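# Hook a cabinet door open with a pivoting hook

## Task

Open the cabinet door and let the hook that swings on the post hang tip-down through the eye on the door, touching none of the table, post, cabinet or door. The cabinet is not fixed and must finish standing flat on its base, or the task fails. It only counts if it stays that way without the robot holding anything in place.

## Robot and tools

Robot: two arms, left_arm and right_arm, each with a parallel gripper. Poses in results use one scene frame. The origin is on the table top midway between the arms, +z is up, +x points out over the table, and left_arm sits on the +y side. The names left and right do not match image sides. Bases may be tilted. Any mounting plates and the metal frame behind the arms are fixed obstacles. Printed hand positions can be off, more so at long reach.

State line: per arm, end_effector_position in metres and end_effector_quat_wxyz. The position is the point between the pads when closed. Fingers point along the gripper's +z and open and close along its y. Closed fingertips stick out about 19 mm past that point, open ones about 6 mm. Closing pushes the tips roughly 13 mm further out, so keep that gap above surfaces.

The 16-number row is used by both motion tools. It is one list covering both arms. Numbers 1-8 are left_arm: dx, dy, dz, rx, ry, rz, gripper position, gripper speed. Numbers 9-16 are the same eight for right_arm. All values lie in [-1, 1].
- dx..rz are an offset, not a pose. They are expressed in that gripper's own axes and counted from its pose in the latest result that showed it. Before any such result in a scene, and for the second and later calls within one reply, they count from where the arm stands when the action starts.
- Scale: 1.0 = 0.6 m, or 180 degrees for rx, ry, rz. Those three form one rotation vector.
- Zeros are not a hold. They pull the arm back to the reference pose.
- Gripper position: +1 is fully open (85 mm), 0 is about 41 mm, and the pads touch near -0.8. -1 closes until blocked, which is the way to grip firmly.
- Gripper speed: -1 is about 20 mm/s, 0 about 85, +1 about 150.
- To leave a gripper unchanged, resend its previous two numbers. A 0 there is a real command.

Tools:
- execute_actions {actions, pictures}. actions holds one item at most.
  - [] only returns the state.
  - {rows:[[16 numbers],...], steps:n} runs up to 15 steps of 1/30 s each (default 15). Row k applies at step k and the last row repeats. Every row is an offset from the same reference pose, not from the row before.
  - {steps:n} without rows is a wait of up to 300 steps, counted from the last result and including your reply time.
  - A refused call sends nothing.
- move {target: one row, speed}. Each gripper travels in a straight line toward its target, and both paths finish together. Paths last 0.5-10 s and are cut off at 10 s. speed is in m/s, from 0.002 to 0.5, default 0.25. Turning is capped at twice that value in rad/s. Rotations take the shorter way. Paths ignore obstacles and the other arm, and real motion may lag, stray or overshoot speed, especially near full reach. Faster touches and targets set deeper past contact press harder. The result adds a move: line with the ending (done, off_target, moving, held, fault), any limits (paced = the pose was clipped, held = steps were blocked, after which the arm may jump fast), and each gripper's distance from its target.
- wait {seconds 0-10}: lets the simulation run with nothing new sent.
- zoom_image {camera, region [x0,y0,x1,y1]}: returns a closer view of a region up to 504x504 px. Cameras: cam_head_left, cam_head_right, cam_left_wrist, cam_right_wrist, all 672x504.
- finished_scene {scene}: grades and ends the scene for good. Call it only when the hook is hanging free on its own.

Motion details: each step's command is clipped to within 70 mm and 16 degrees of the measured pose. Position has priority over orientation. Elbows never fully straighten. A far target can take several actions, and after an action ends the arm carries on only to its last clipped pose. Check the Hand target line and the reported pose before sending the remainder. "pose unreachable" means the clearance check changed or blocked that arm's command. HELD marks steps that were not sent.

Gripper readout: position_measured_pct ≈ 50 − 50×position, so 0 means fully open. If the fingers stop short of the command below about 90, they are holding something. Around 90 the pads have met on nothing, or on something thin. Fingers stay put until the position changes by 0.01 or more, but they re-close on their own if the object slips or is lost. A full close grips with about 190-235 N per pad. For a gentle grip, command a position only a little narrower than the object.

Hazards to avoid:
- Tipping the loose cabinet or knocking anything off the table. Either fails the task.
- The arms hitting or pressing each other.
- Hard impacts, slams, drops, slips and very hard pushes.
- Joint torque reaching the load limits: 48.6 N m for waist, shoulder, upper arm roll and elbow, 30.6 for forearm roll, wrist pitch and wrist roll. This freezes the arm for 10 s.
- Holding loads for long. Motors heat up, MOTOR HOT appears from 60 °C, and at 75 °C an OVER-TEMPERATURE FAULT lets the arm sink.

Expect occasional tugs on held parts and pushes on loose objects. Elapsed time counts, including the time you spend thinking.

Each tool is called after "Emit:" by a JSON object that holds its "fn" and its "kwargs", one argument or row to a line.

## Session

Emit:
{"fn": "execute_actions", "kwargs": {
  "actions": []
}}

Scene clock: 0.00 s of 4360.00 s.
left_arm: end_effector_position=(+0.4762, +0.7453, +0.2597) position_measured_pct=0.0 end_effector_quat_wxyz=(+0.382, -0.024, +0.924, +0.009) | right_arm: end_effector_position=(+0.6327, -0.4644, +0.3367) position_measured_pct=0.0 end_effector_quat_wxyz=(+0.020, -0.537, +0.843, -0.026)
Joint positions: left_arm=[-1.61   0.129  0.861  2.121  2.042  0.335 -1.389] | right_arm=[-0.075  0.428 -0.089  1.24   0.718  1.307  2.277]
Joint velocities: left_arm=[-0.    -0.    -0.     0.001 -0.    -0.001  0.001] | right_arm=[ 0.    -0.     0.    -0.     0.    -0.     0.002]
Motor temperatures (°C, as the motors report them): left_arm=[35 39 31 34 38 38 40] | right_arm=[32 31 30 32 37 38 36]
Hand target (left_arm): +0.476, +0.745, +0.260; +0.382, -0.024, +0.924, +0.009
Hand target (right_arm): +0.633, -0.464, +0.337; +0.020, -0.537, +0.843, -0.026

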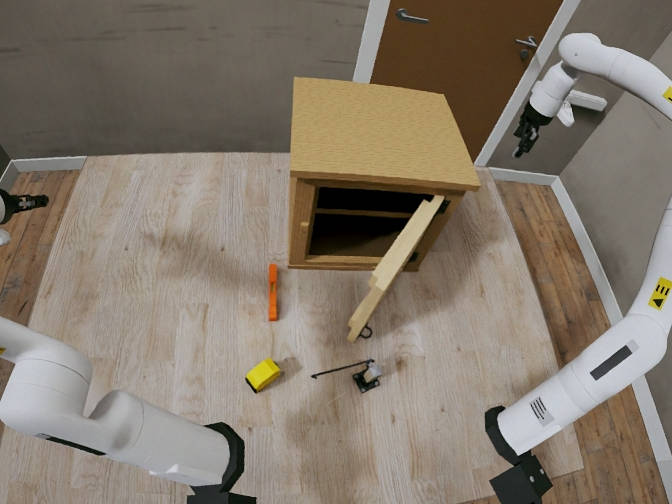

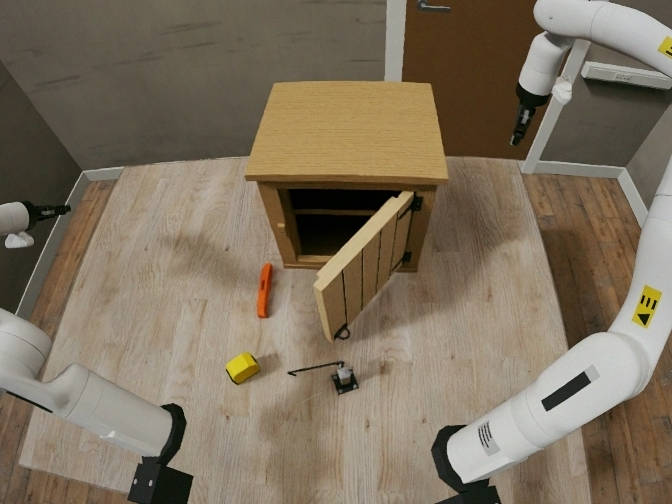

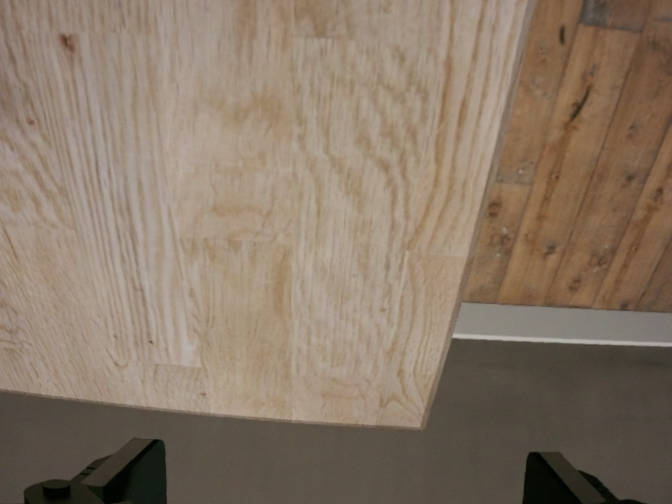

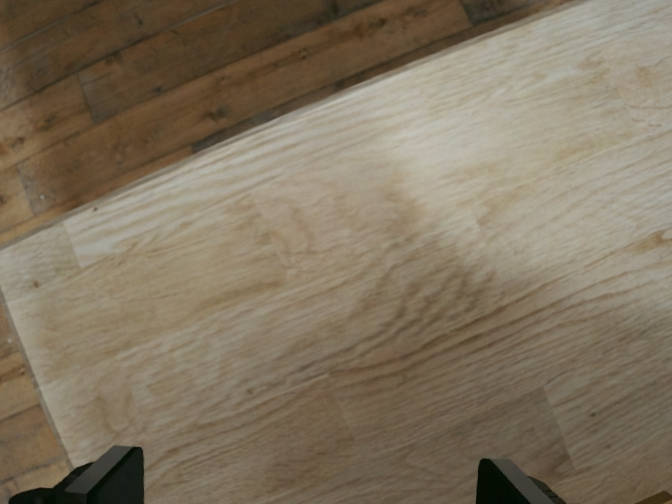

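Emit:
{"fn": "move", "kwargs": {
  "target": [0.097,-0.649,-0.424,0.1905,0.198,0.4616,1,0, -0.01,0.3725,-0.267,0,0,0.667,1,0],
  "speed": 0.35
}}

Emit:
{"fn": "move", "kwargs": {
  "target": [-0.381,-0.328,0,0,0,0,1,0, 0.598,0.0875,0,0,0,0,1,0],
  "speed": 0.35
}}

Scene clock: 28.97 s of 4360.00 s.
left_arm: end_effector_position=(+0.2754, +0.3456, +0.3985) position_measured_pct=0.0 end_effector_quat_wxyz=(+0.002, +0.677, +0.736, +0.000) | right_arm: end_effector_position=(+0.4236, -0.3614, +0.4820) position_measured_pct=0.0 end_effector_quat_wxyz=(+0.033, +0.462, +0.886, +0.004)
Joint positions: left_arm=[-1.295 -1.176  1.058  2.151  0.537  1.256 -0.4  ] | right_arm=[-0.635  0.107 -0.111  1.678  0.669  1.584 -0.35 ]
Joint velocities: left_arm=[ 0.004 -0.005  0.001 -0.001 -0.002  0.001  0.001] | right_arm=[-0.002 -0.001 -0.004  0.     0.001  0.001 -0.001]
Motor temperatures (°C, as the motors report them): left_arm=[35 39 31 34 38 38 40] | right_arm=[33 32 30 32 37 38 36]
Hand target (left_arm): +0.275, +0.346, +0.399; +0.002, +0.677, +0.736, +0.001
Hand target (right_arm): +0.424, -0.361, +0.482; +0.033, +0.462, +0.886, +0.004
Off the commanded pose (left_arm): 0.001 m, 0 deg.
Off the commanded pose (right_arm): 0.000 m, 0 deg.
After step 90, 22.50 s passed at rest.
move: done

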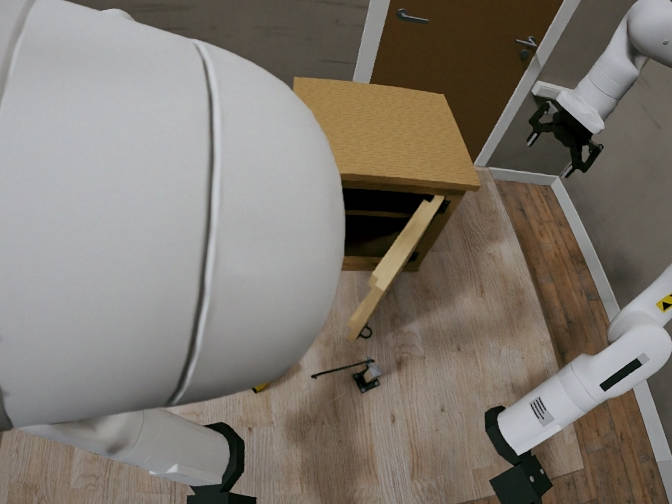

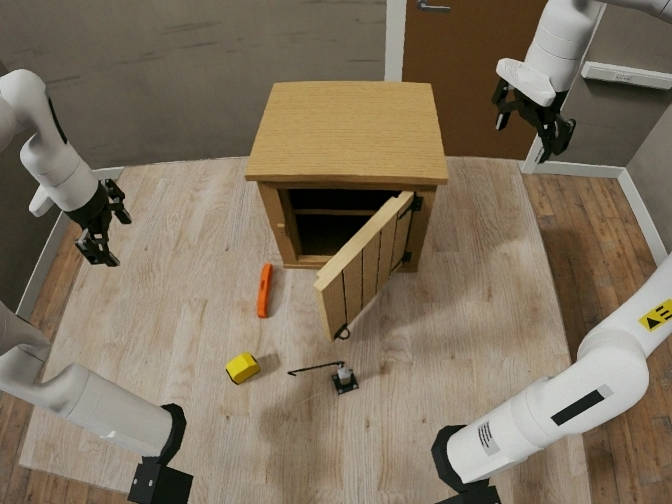

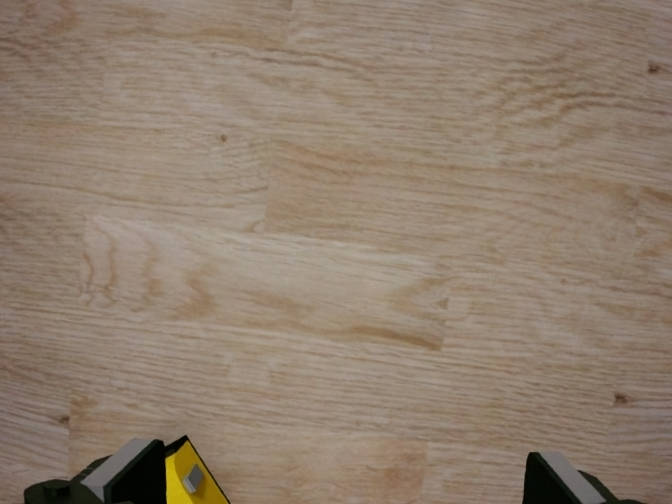

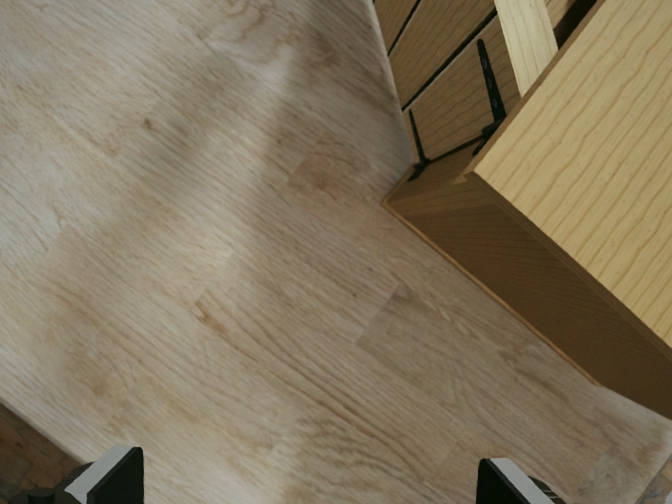

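Scene clock: 30.60 s of 4360.00 s.
left_arm: end_effector_position=(+0.0985, +0.1010, +0.3983) position_measured_pct=0.0 end_effector_quat_wxyz=(+0.002, +0.677, +0.736, -0.001) | right_arm: end_effector_position=(+0.2626, -0.0375, +0.4650) position_measured_pct=0.0 end_effector_quat_wxyz=(+0.035, +0.462, +0.886, +0.005)
Joint positions: left_arm=[-0.845 -1.63   1.354  1.956  0.903  1.718  0.253] | right_arm=[-1.071  0.733 -0.269  1.504  0.608  1.529 -1.076]
Joint velocities: left_arm=[ 0.001 -0.002  0.001  0.    -0.001 -0.001  0.003] | right_arm=[-0.002  0.006  0.    -0.001 -0.     0.001 -0.002]
Motor temperatures (°C, as the motors report them): left_arm=[35 39 31 34 38 38 40] | right_arm=[33 32 30 32 37 38 36]
Hand target (left_arm): +0.099, +0.101, +0.398; +0.002, +0.677, +0.736, -0.001
Hand target (right_arm): +0.262, -0.037, +0.465; +0.035, +0.462, +0.886, +0.004
Off the commanded pose (left_arm): 0.000 m, 0 deg.
Off the commanded pose (right_arm): 0.001 m, 0 deg.
move: done

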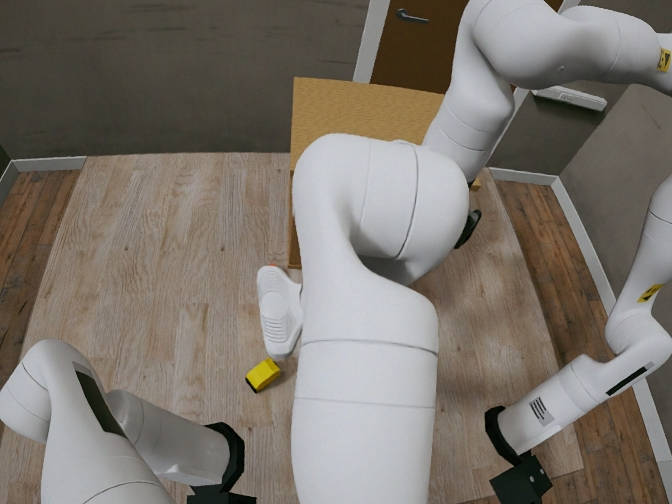

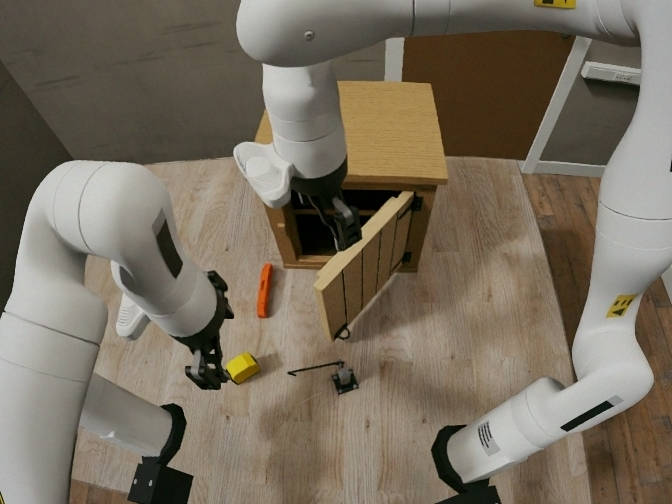

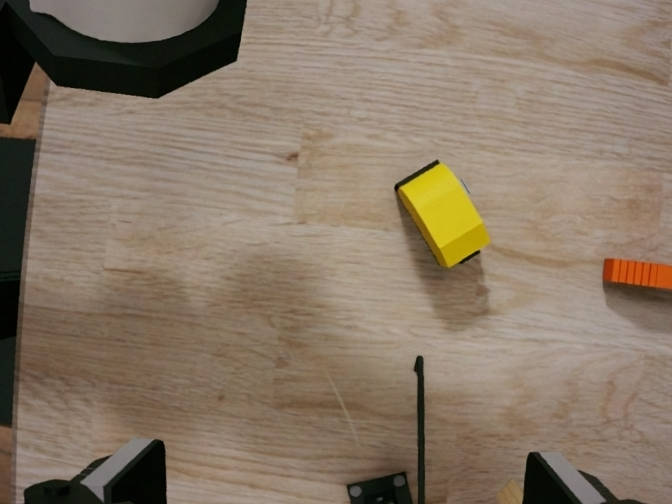

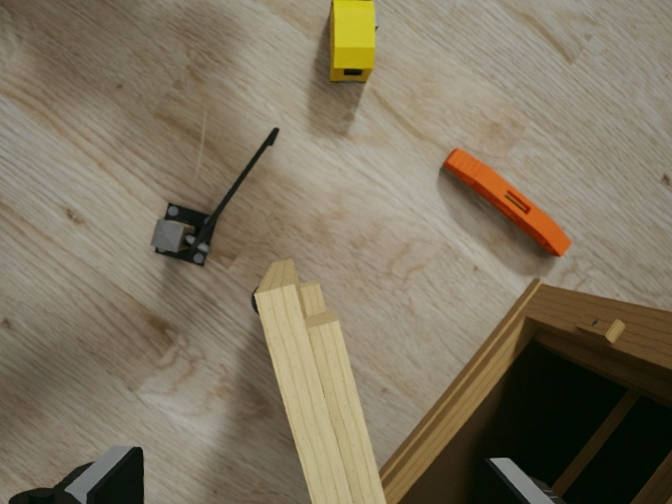

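Emit:
{"fn": "move", "kwargs": {
  "target": [0,0,0,0,0,0,1,0, 0,0,0.3,0,0,0,1,0],
  "speed": 0.15
}}

Scene clock: 37.67 s of 4360.00 s.
left_arm: end_effector_position=(+0.0985, +0.1010, +0.3983) position_measured_pct=0.0 end_effector_quat_wxyz=(+0.002, +0.677, +0.736, -0.001) | right_arm: end_effector_position=(+0.2738, -0.0418, +0.2856) position_measured_pct=0.0 end_effector_quat_wxyz=(+0.034, +0.462, +0.886, +0.005)
Joint positions: left_arm=[-0.845 -1.63   1.354  1.956  0.903  1.718  0.253] | right_arm=[-0.926  0.882 -0.185  1.819  0.805  1.086 -1.23 ]
Joint velocities: left_arm=[ 0.001 -0.     0.    -0.003 -0.001 -0.    -0.   ] | right_arm=[ 0.001  0.003  0.001  0.     0.001 -0.001  0.001]
Motor temperatures (°C, as the motors report them): left_arm=[35 39 31 34 38 38 40] | right_arm=[33 32 30 32 37 38 36]
Hand target (left_arm): +0.099, +0.101, +0.398; +0.002, +0.677, +0.736, -0.001
Hand target (right_arm): +0.274, -0.042, +0.285; +0.034, +0.462, +0.886, +0.004
Off the commanded pose (left_arm): 0.000 m, 0 deg.
Off the commanded pose (right_arm): 0.001 m, 0 deg.
After step 90, 2.50 s passed at rest.
move: done

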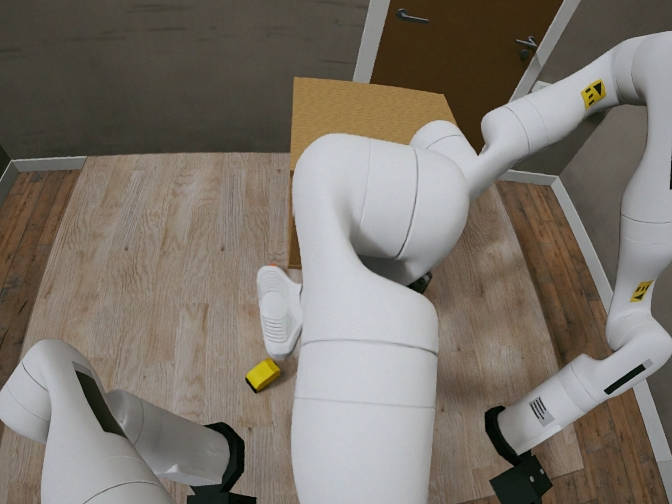

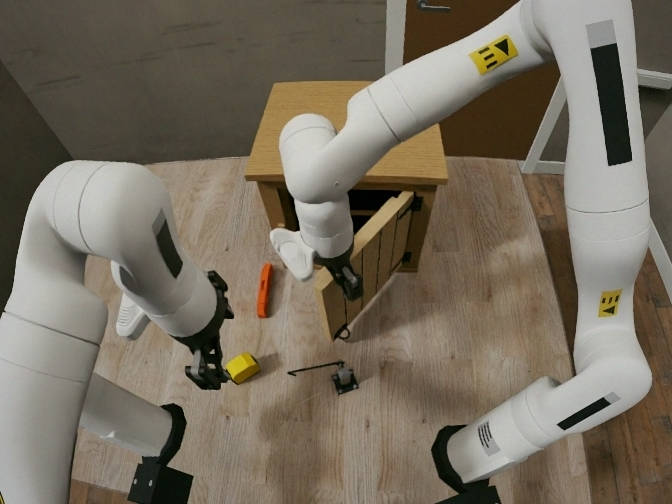

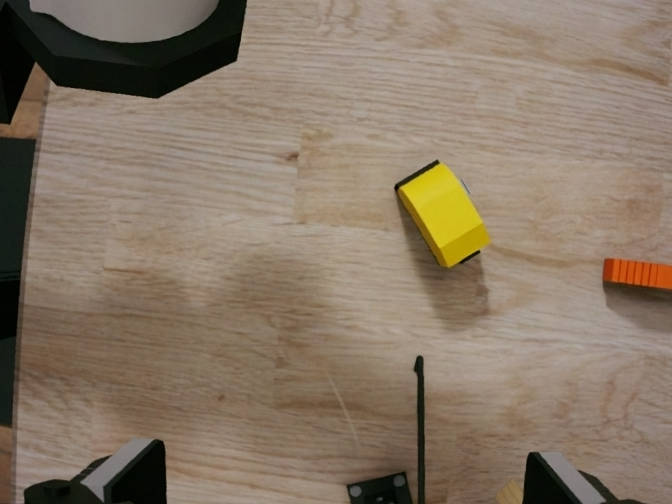

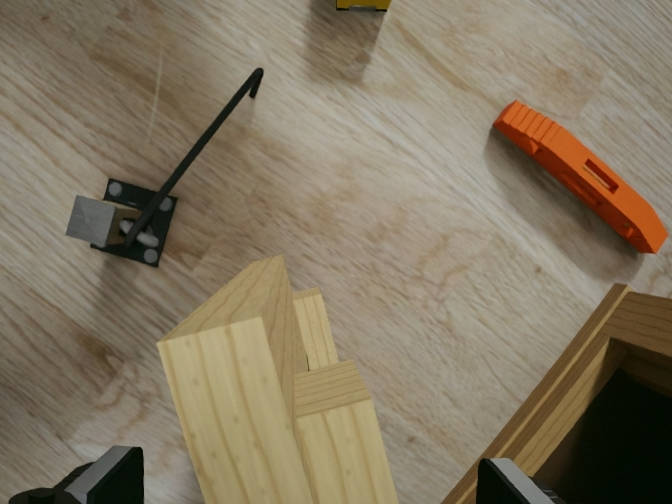

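Emit:
{"fn": "move", "kwargs": {
  "target": [0,0,0,0,0,0,1,0, 0.011,0.165,0,0,0,0,0.33,0],
  "speed": 0.04
}}

Emit:
{"fn": "move", "kwargs": {
  "target": [-0.158,0.098,0.38,0,0,0,0.3,0, 0,0,0,0,0,0,0.33,0],
  "speed": 0.2
}}

Scene clock: 67.53 s of 4360.00 s.
left_arm: end_effector_position=(+0.0985, +0.1010, +0.3983) position_measured_pct=0.0 end_effector_quat_wxyz=(+0.002, +0.677, +0.736, -0.001) | right_arm: end_effector_position=(+0.3511, +0.0204, +0.2893) position_measured_pct=33.3 end_effector_quat_wxyz=(+0.034, +0.462, +0.886, +0.005)
Joint positions: left_arm=[-0.845 -1.63   1.354  1.956  0.903  1.718  0.253] | right_arm=[-0.86   1.003 -0.171  1.473  0.793  1.216 -1.009]
Joint velocities: left_arm=[ 0.001 -0.001  0.     0.001  0.     0.    -0.001] | right_arm=[ 0.     0.003  0.002 -0.002 -0.001  0.     0.   ]
Motor temperatures (°C, as the motors report them): left_arm=[35 39 31 34 38 38 40] | right_arm=[33 32 30 32 37 38 36]
Hand target (left_arm): +0.099, +0.101, +0.398; +0.002, +0.677, +0.736, -0.001
Hand target (right_arm): +0.351, +0.020, +0.289; +0.034, +0.462, +0.886, +0.005
Off the commanded pose (left_arm): 0.000 m, 0 deg.
Off the commanded pose (right_arm): 0.000 m, 0 deg.
After step 90, 24.10 s passed at rest.
move: done

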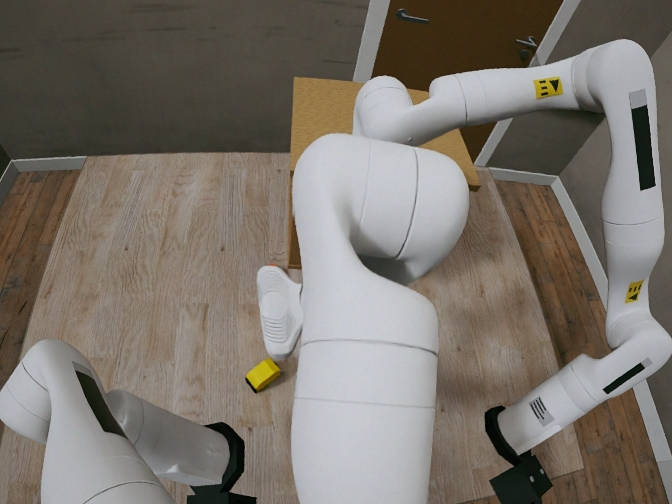

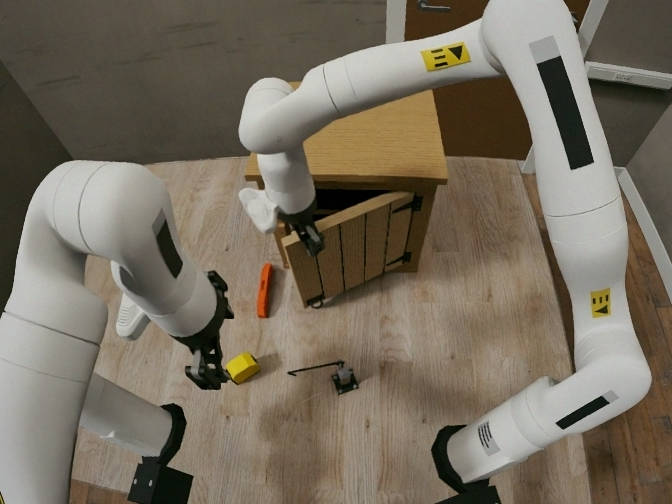

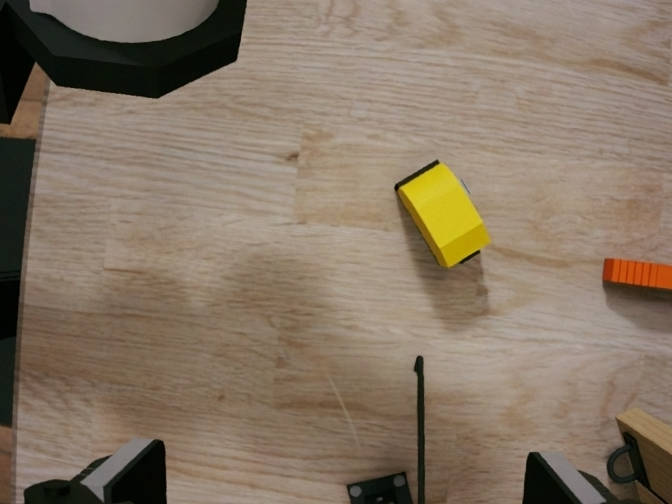

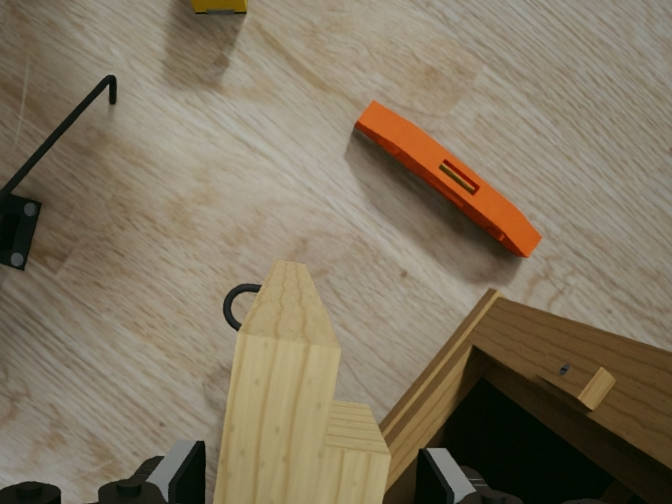

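Scene clock: 69.27 s of 4360.00 s.
left_arm: end_effector_position=(+0.1654, +0.0117, +0.1707) position_measured_pct=34.9 end_effector_quat_wxyz=(+0.002, +0.677, +0.736, -0.001) | right_arm: end_effector_position=(+0.3511, +0.0204, +0.2893) position_measured_pct=33.3 end_effector_quat_wxyz=(+0.034, +0.462, +0.886, +0.005)
Joint positions: left_arm=[-1.07  -2.024  1.698  1.884  1.421  1.453  0.226] | right_arm=[-0.86   1.003 -0.171  1.473  0.793  1.216 -1.009]
Joint velocities: left_arm=[-0.003 -0.003  0.001  0.    -0.001 -0.001 -0.   ] | right_arm=[-0.     0.     0.001 -0.     0.001  0.     0.   ]
Motor temperatures (°C, as the motors report them): left_arm=[35 39 31 34 38 38 40] | right_arm=[33 32 30 32 37 38 36]
Hand target (left_arm): +0.165, +0.012, +0.170; +0.002, +0.676, +0.736, -0.001
Hand target (right_arm): +0.351, +0.020, +0.289; +0.034, +0.462, +0.886, +0.005
Off the commanded pose (left_arm): 0.001 m, 0 deg.
Off the commanded pose (right_arm): 0.000 m, 0 deg.
move: done

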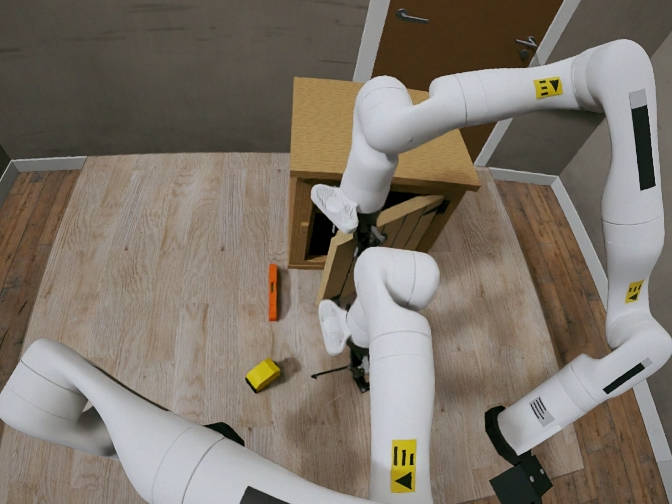

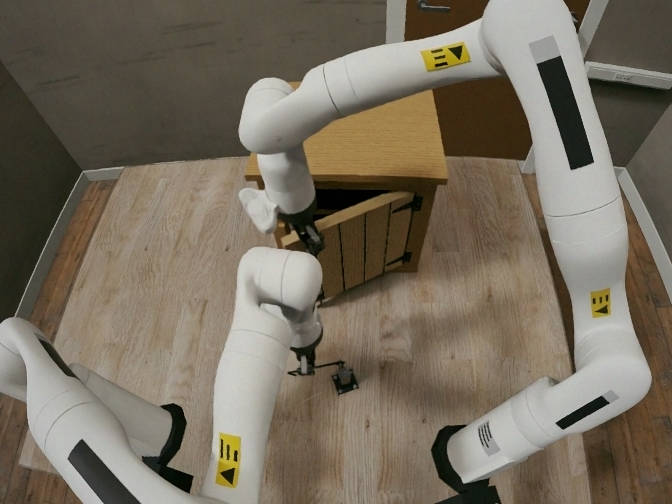

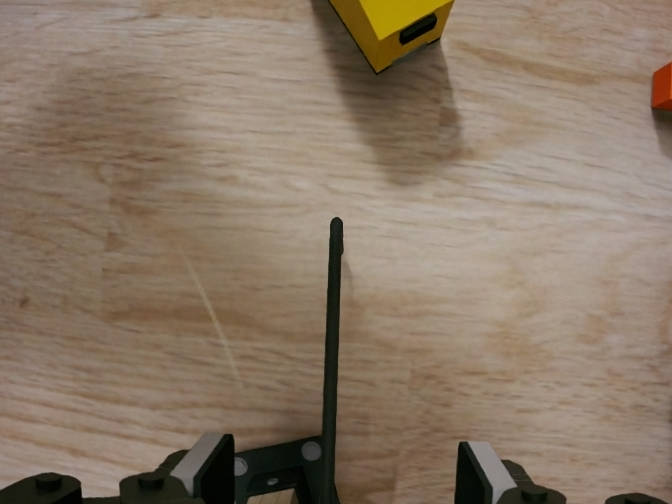

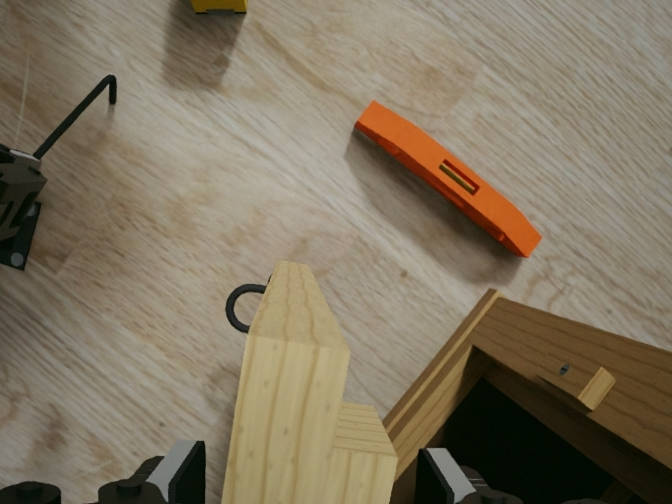

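Emit:
{"fn": "move", "kwargs": {
  "target": [0.012,-0.01,0.222,0,0,0,0.3,0, 0,0,0,0,0,0,0.33,0],
  "speed": 0.1
}}

Emit:
{"fn": "move", "kwargs": {
  "target": [0,0,0,0,0,0,-0.72,-0.3, 0,0,0,0,0,0,0.33,0]
}}

Emit:
{"fn": "move", "kwargs": {
  "target": [0,0,-0.07,0,0,0,-0.72,-0.3, 0,0,0,0,0,0,0.33,0],
  "speed": 0.04
}}

Scene clock: 79.73 s of 4360.00 s.
left_arm: end_effector_position=(+0.1590, +0.0184, +0.0377) position_measured_pct=34.9 end_effector_quat_wxyz=(+0.002, +0.676, +0.737, -0.001) | right_arm: end_effector_position=(+0.3511, +0.0204, +0.2893) position_measured_pct=33.3 end_effector_quat_wxyz=(+0.034, +0.462, +0.886, +0.005)
Joint positions: left_arm=[-1.067 -2.241  1.912  1.871  1.694  1.315  0.194] | right_arm=[-0.86   1.003 -0.171  1.473  0.793  1.216 -1.009]
Joint velocities: left_arm=[-0.    -0.003  0.002 -0.002 -0.001 -0.003 -0.001] | right_arm=[-0.    -0.    -0.    -0.     0.     0.002 -0.001]
Motor temperatures (°C, as the motors report them): left_arm=[35 39 31 34 38 38 40] | right_arm=[33 32 30 32 37 38 36]
Hand target (left_arm): +0.159, +0.019, +0.038; +0.002, +0.676, +0.737, -0.000
Hand target (right_arm): +0.351, +0.020, +0.289; +0.034, +0.462, +0.886, +0.005
Off the commanded pose (left_arm): 0.001 m, 0 deg.
Off the commanded pose (right_arm): 0.000 m, 0 deg.
After step 90, 5.80 s passed at rest.
move: done

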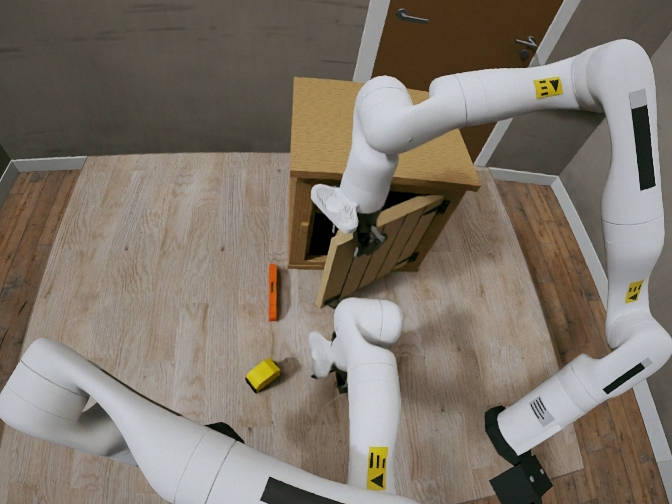

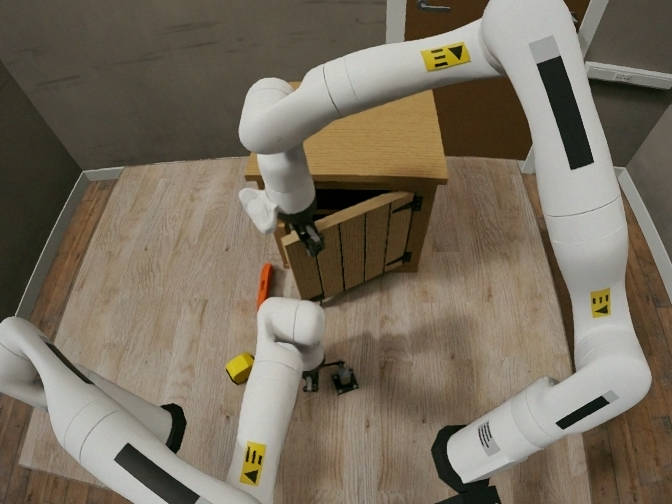

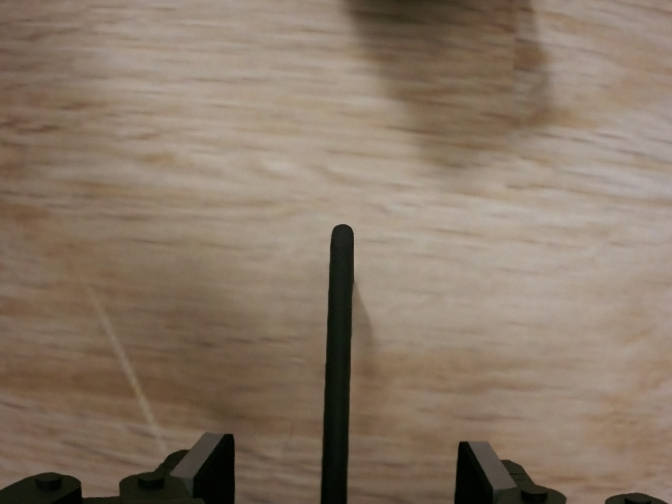

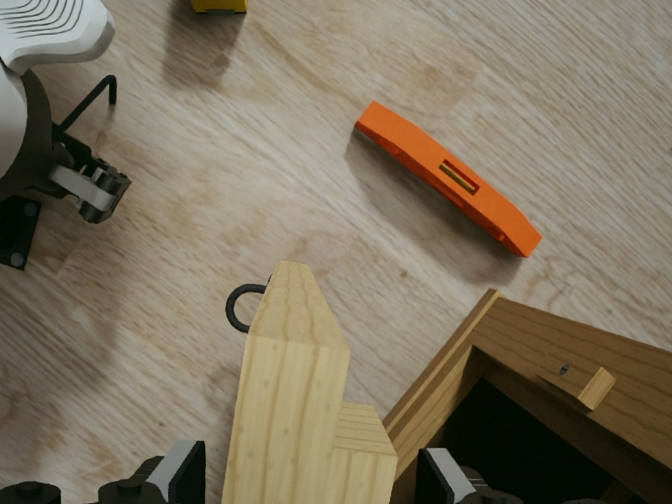

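Scene clock: 80.83 s of 4360.00 s.
left_arm: end_effector_position=(+0.1589, +0.0184, +0.0377) position_measured_pct=85.7 end_effector_quat_wxyz=(+0.002, +0.676, +0.737, -0.001) | right_arm: end_effector_position=(+0.3511, +0.0204, +0.2893) position_measured_pct=33.3 end_effector_quat_wxyz=(+0.034, +0.462, +0.886, +0.005)
Joint positions: left_arm=[-1.067 -2.241  1.912  1.871  1.694  1.315  0.194] | right_arm=[-0.86   1.003 -0.171  1.473  0.793  1.216 -1.009]
Joint velocities: left_arm=[-0.001 -0.    -0.     0.    -0.    -0.    -0.   ] | right_arm=[ 0.     0.    -0.     0.     0.     0.003  0.   ]
Motor temperatures (°C, as the motors report them): left_arm=[35 39 31 34 38 38 40] | right_arm=[33 32 30 32 37 38 36]
Hand target (left_arm): +0.159, +0.018, +0.038; +0.002, +0.676, +0.737, -0.001
Hand target (right_arm): +0.351, +0.020, +0.289; +0.034, +0.462, +0.886, +0.005
Off the commanded pose (left_arm): 0.000 m, 0 deg.
Off the commanded pose (right_arm): 0.000 m, 0 deg.
move: done

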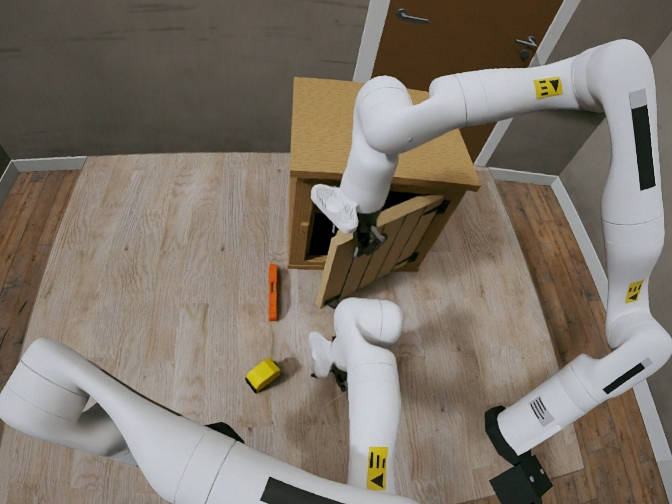

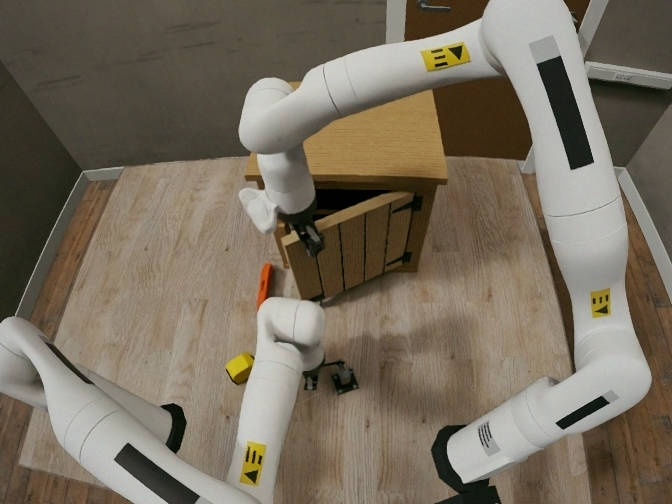

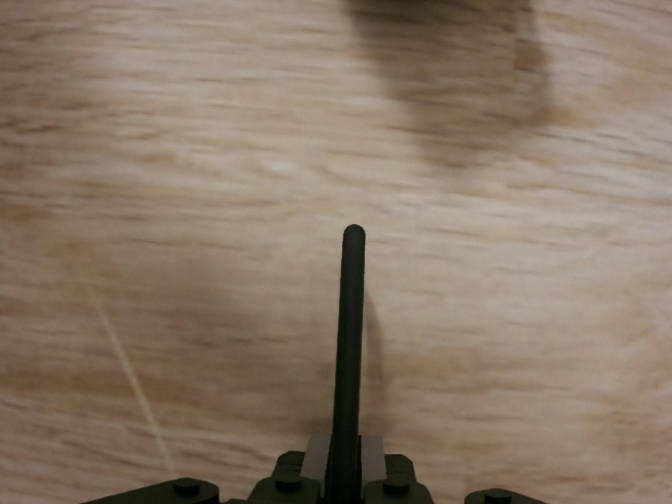

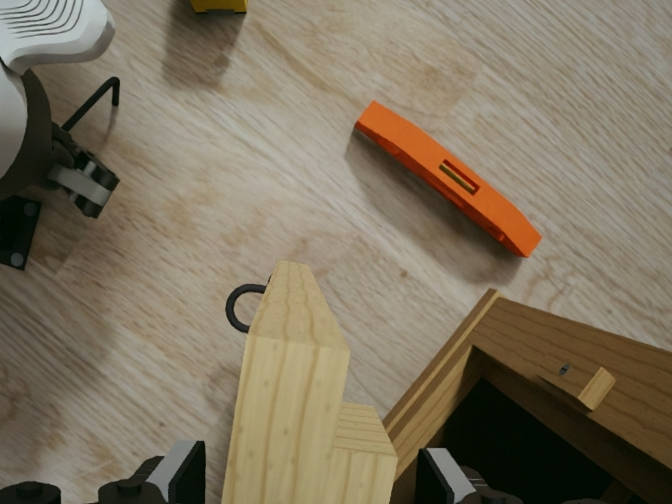

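Scene clock: 82.13 s of 4360.00 s.
left_arm: end_effector_position=(+0.1589, +0.0184, +0.0795) position_measured_pct=85.7 end_effector_quat_wxyz=(+0.002, +0.676, +0.737, -0.001) | right_arm: end_effector_position=(+0.3511, +0.0204, +0.2893) position_measured_pct=33.3 end_effector_quat_wxyz=(+0.034, +0.462, +0.886, +0.005)
Joint positions: left_arm=[-1.061 -2.172  1.849  1.899  1.612  1.359  0.194] | right_arm=[-0.86   1.003 -0.171  1.473  0.793  1.216 -1.009]
Joint velocities: left_arm=[ 0.     0.002 -0.001  0.    -0.001  0.003 -0.001] | right_arm=[-0.    -0.    -0.    -0.    -0.     0.001  0.   ]
Motor temperatures (°C, as the motors report them): left_arm=[35 39 31 34 38 38 40] | right_arm=[33 32 30 32 37 38 36]
Hand target (left_arm): +0.159, +0.018, +0.080; +0.002, +0.676, +0.737, -0.001
Hand target (right_arm): +0.351, +0.020, +0.289; +0.034, +0.462, +0.886, +0.005
Off the commanded pose (left_arm): 0.000 m, 0 deg.
Off the commanded pose (right_arm): 0.000 m, 0 deg.
move: done

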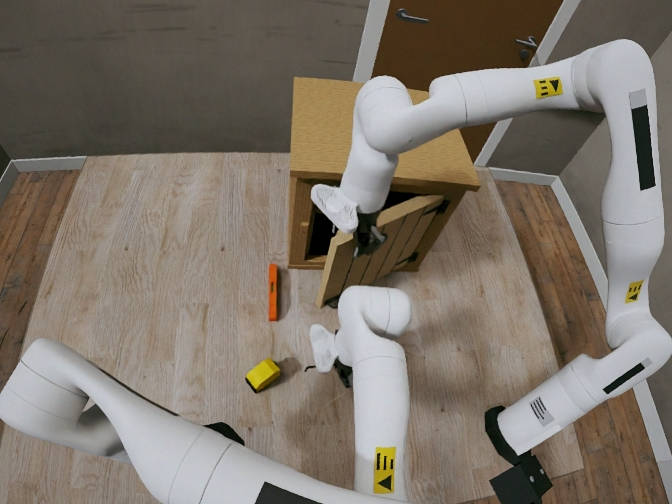

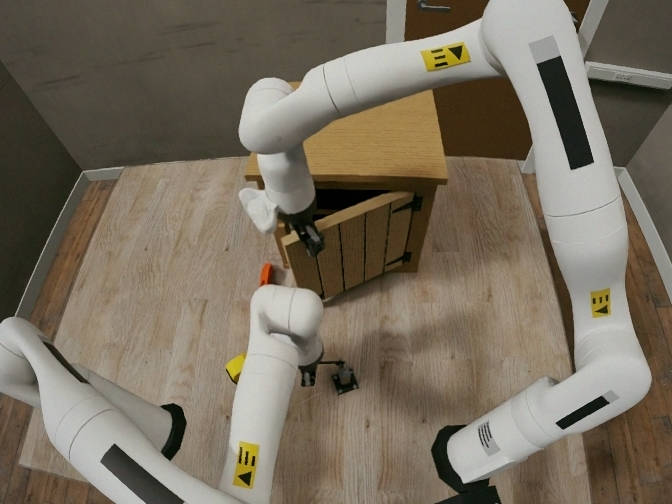

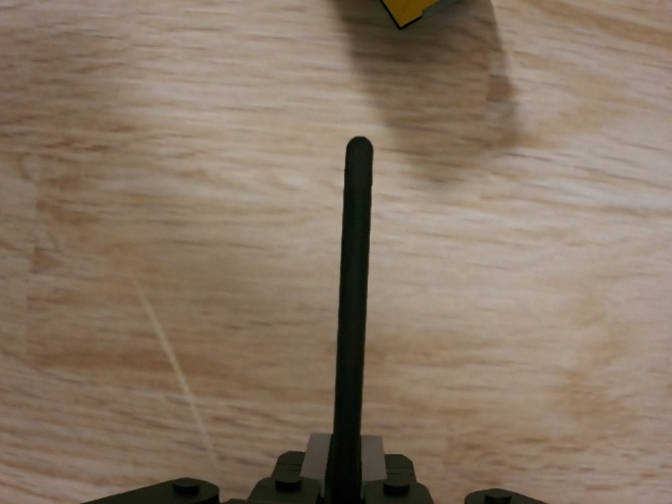

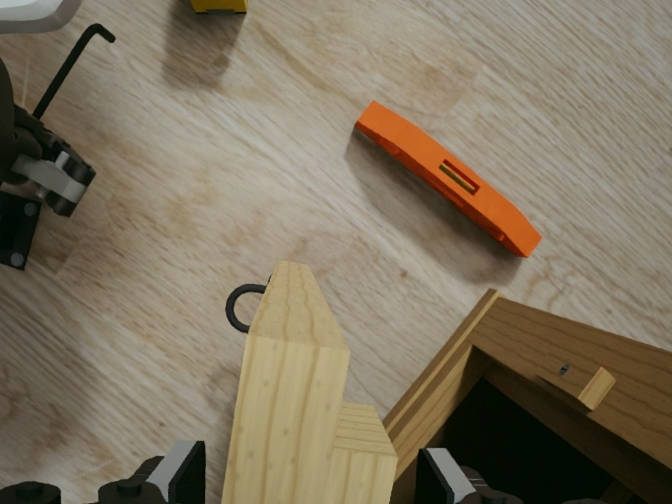

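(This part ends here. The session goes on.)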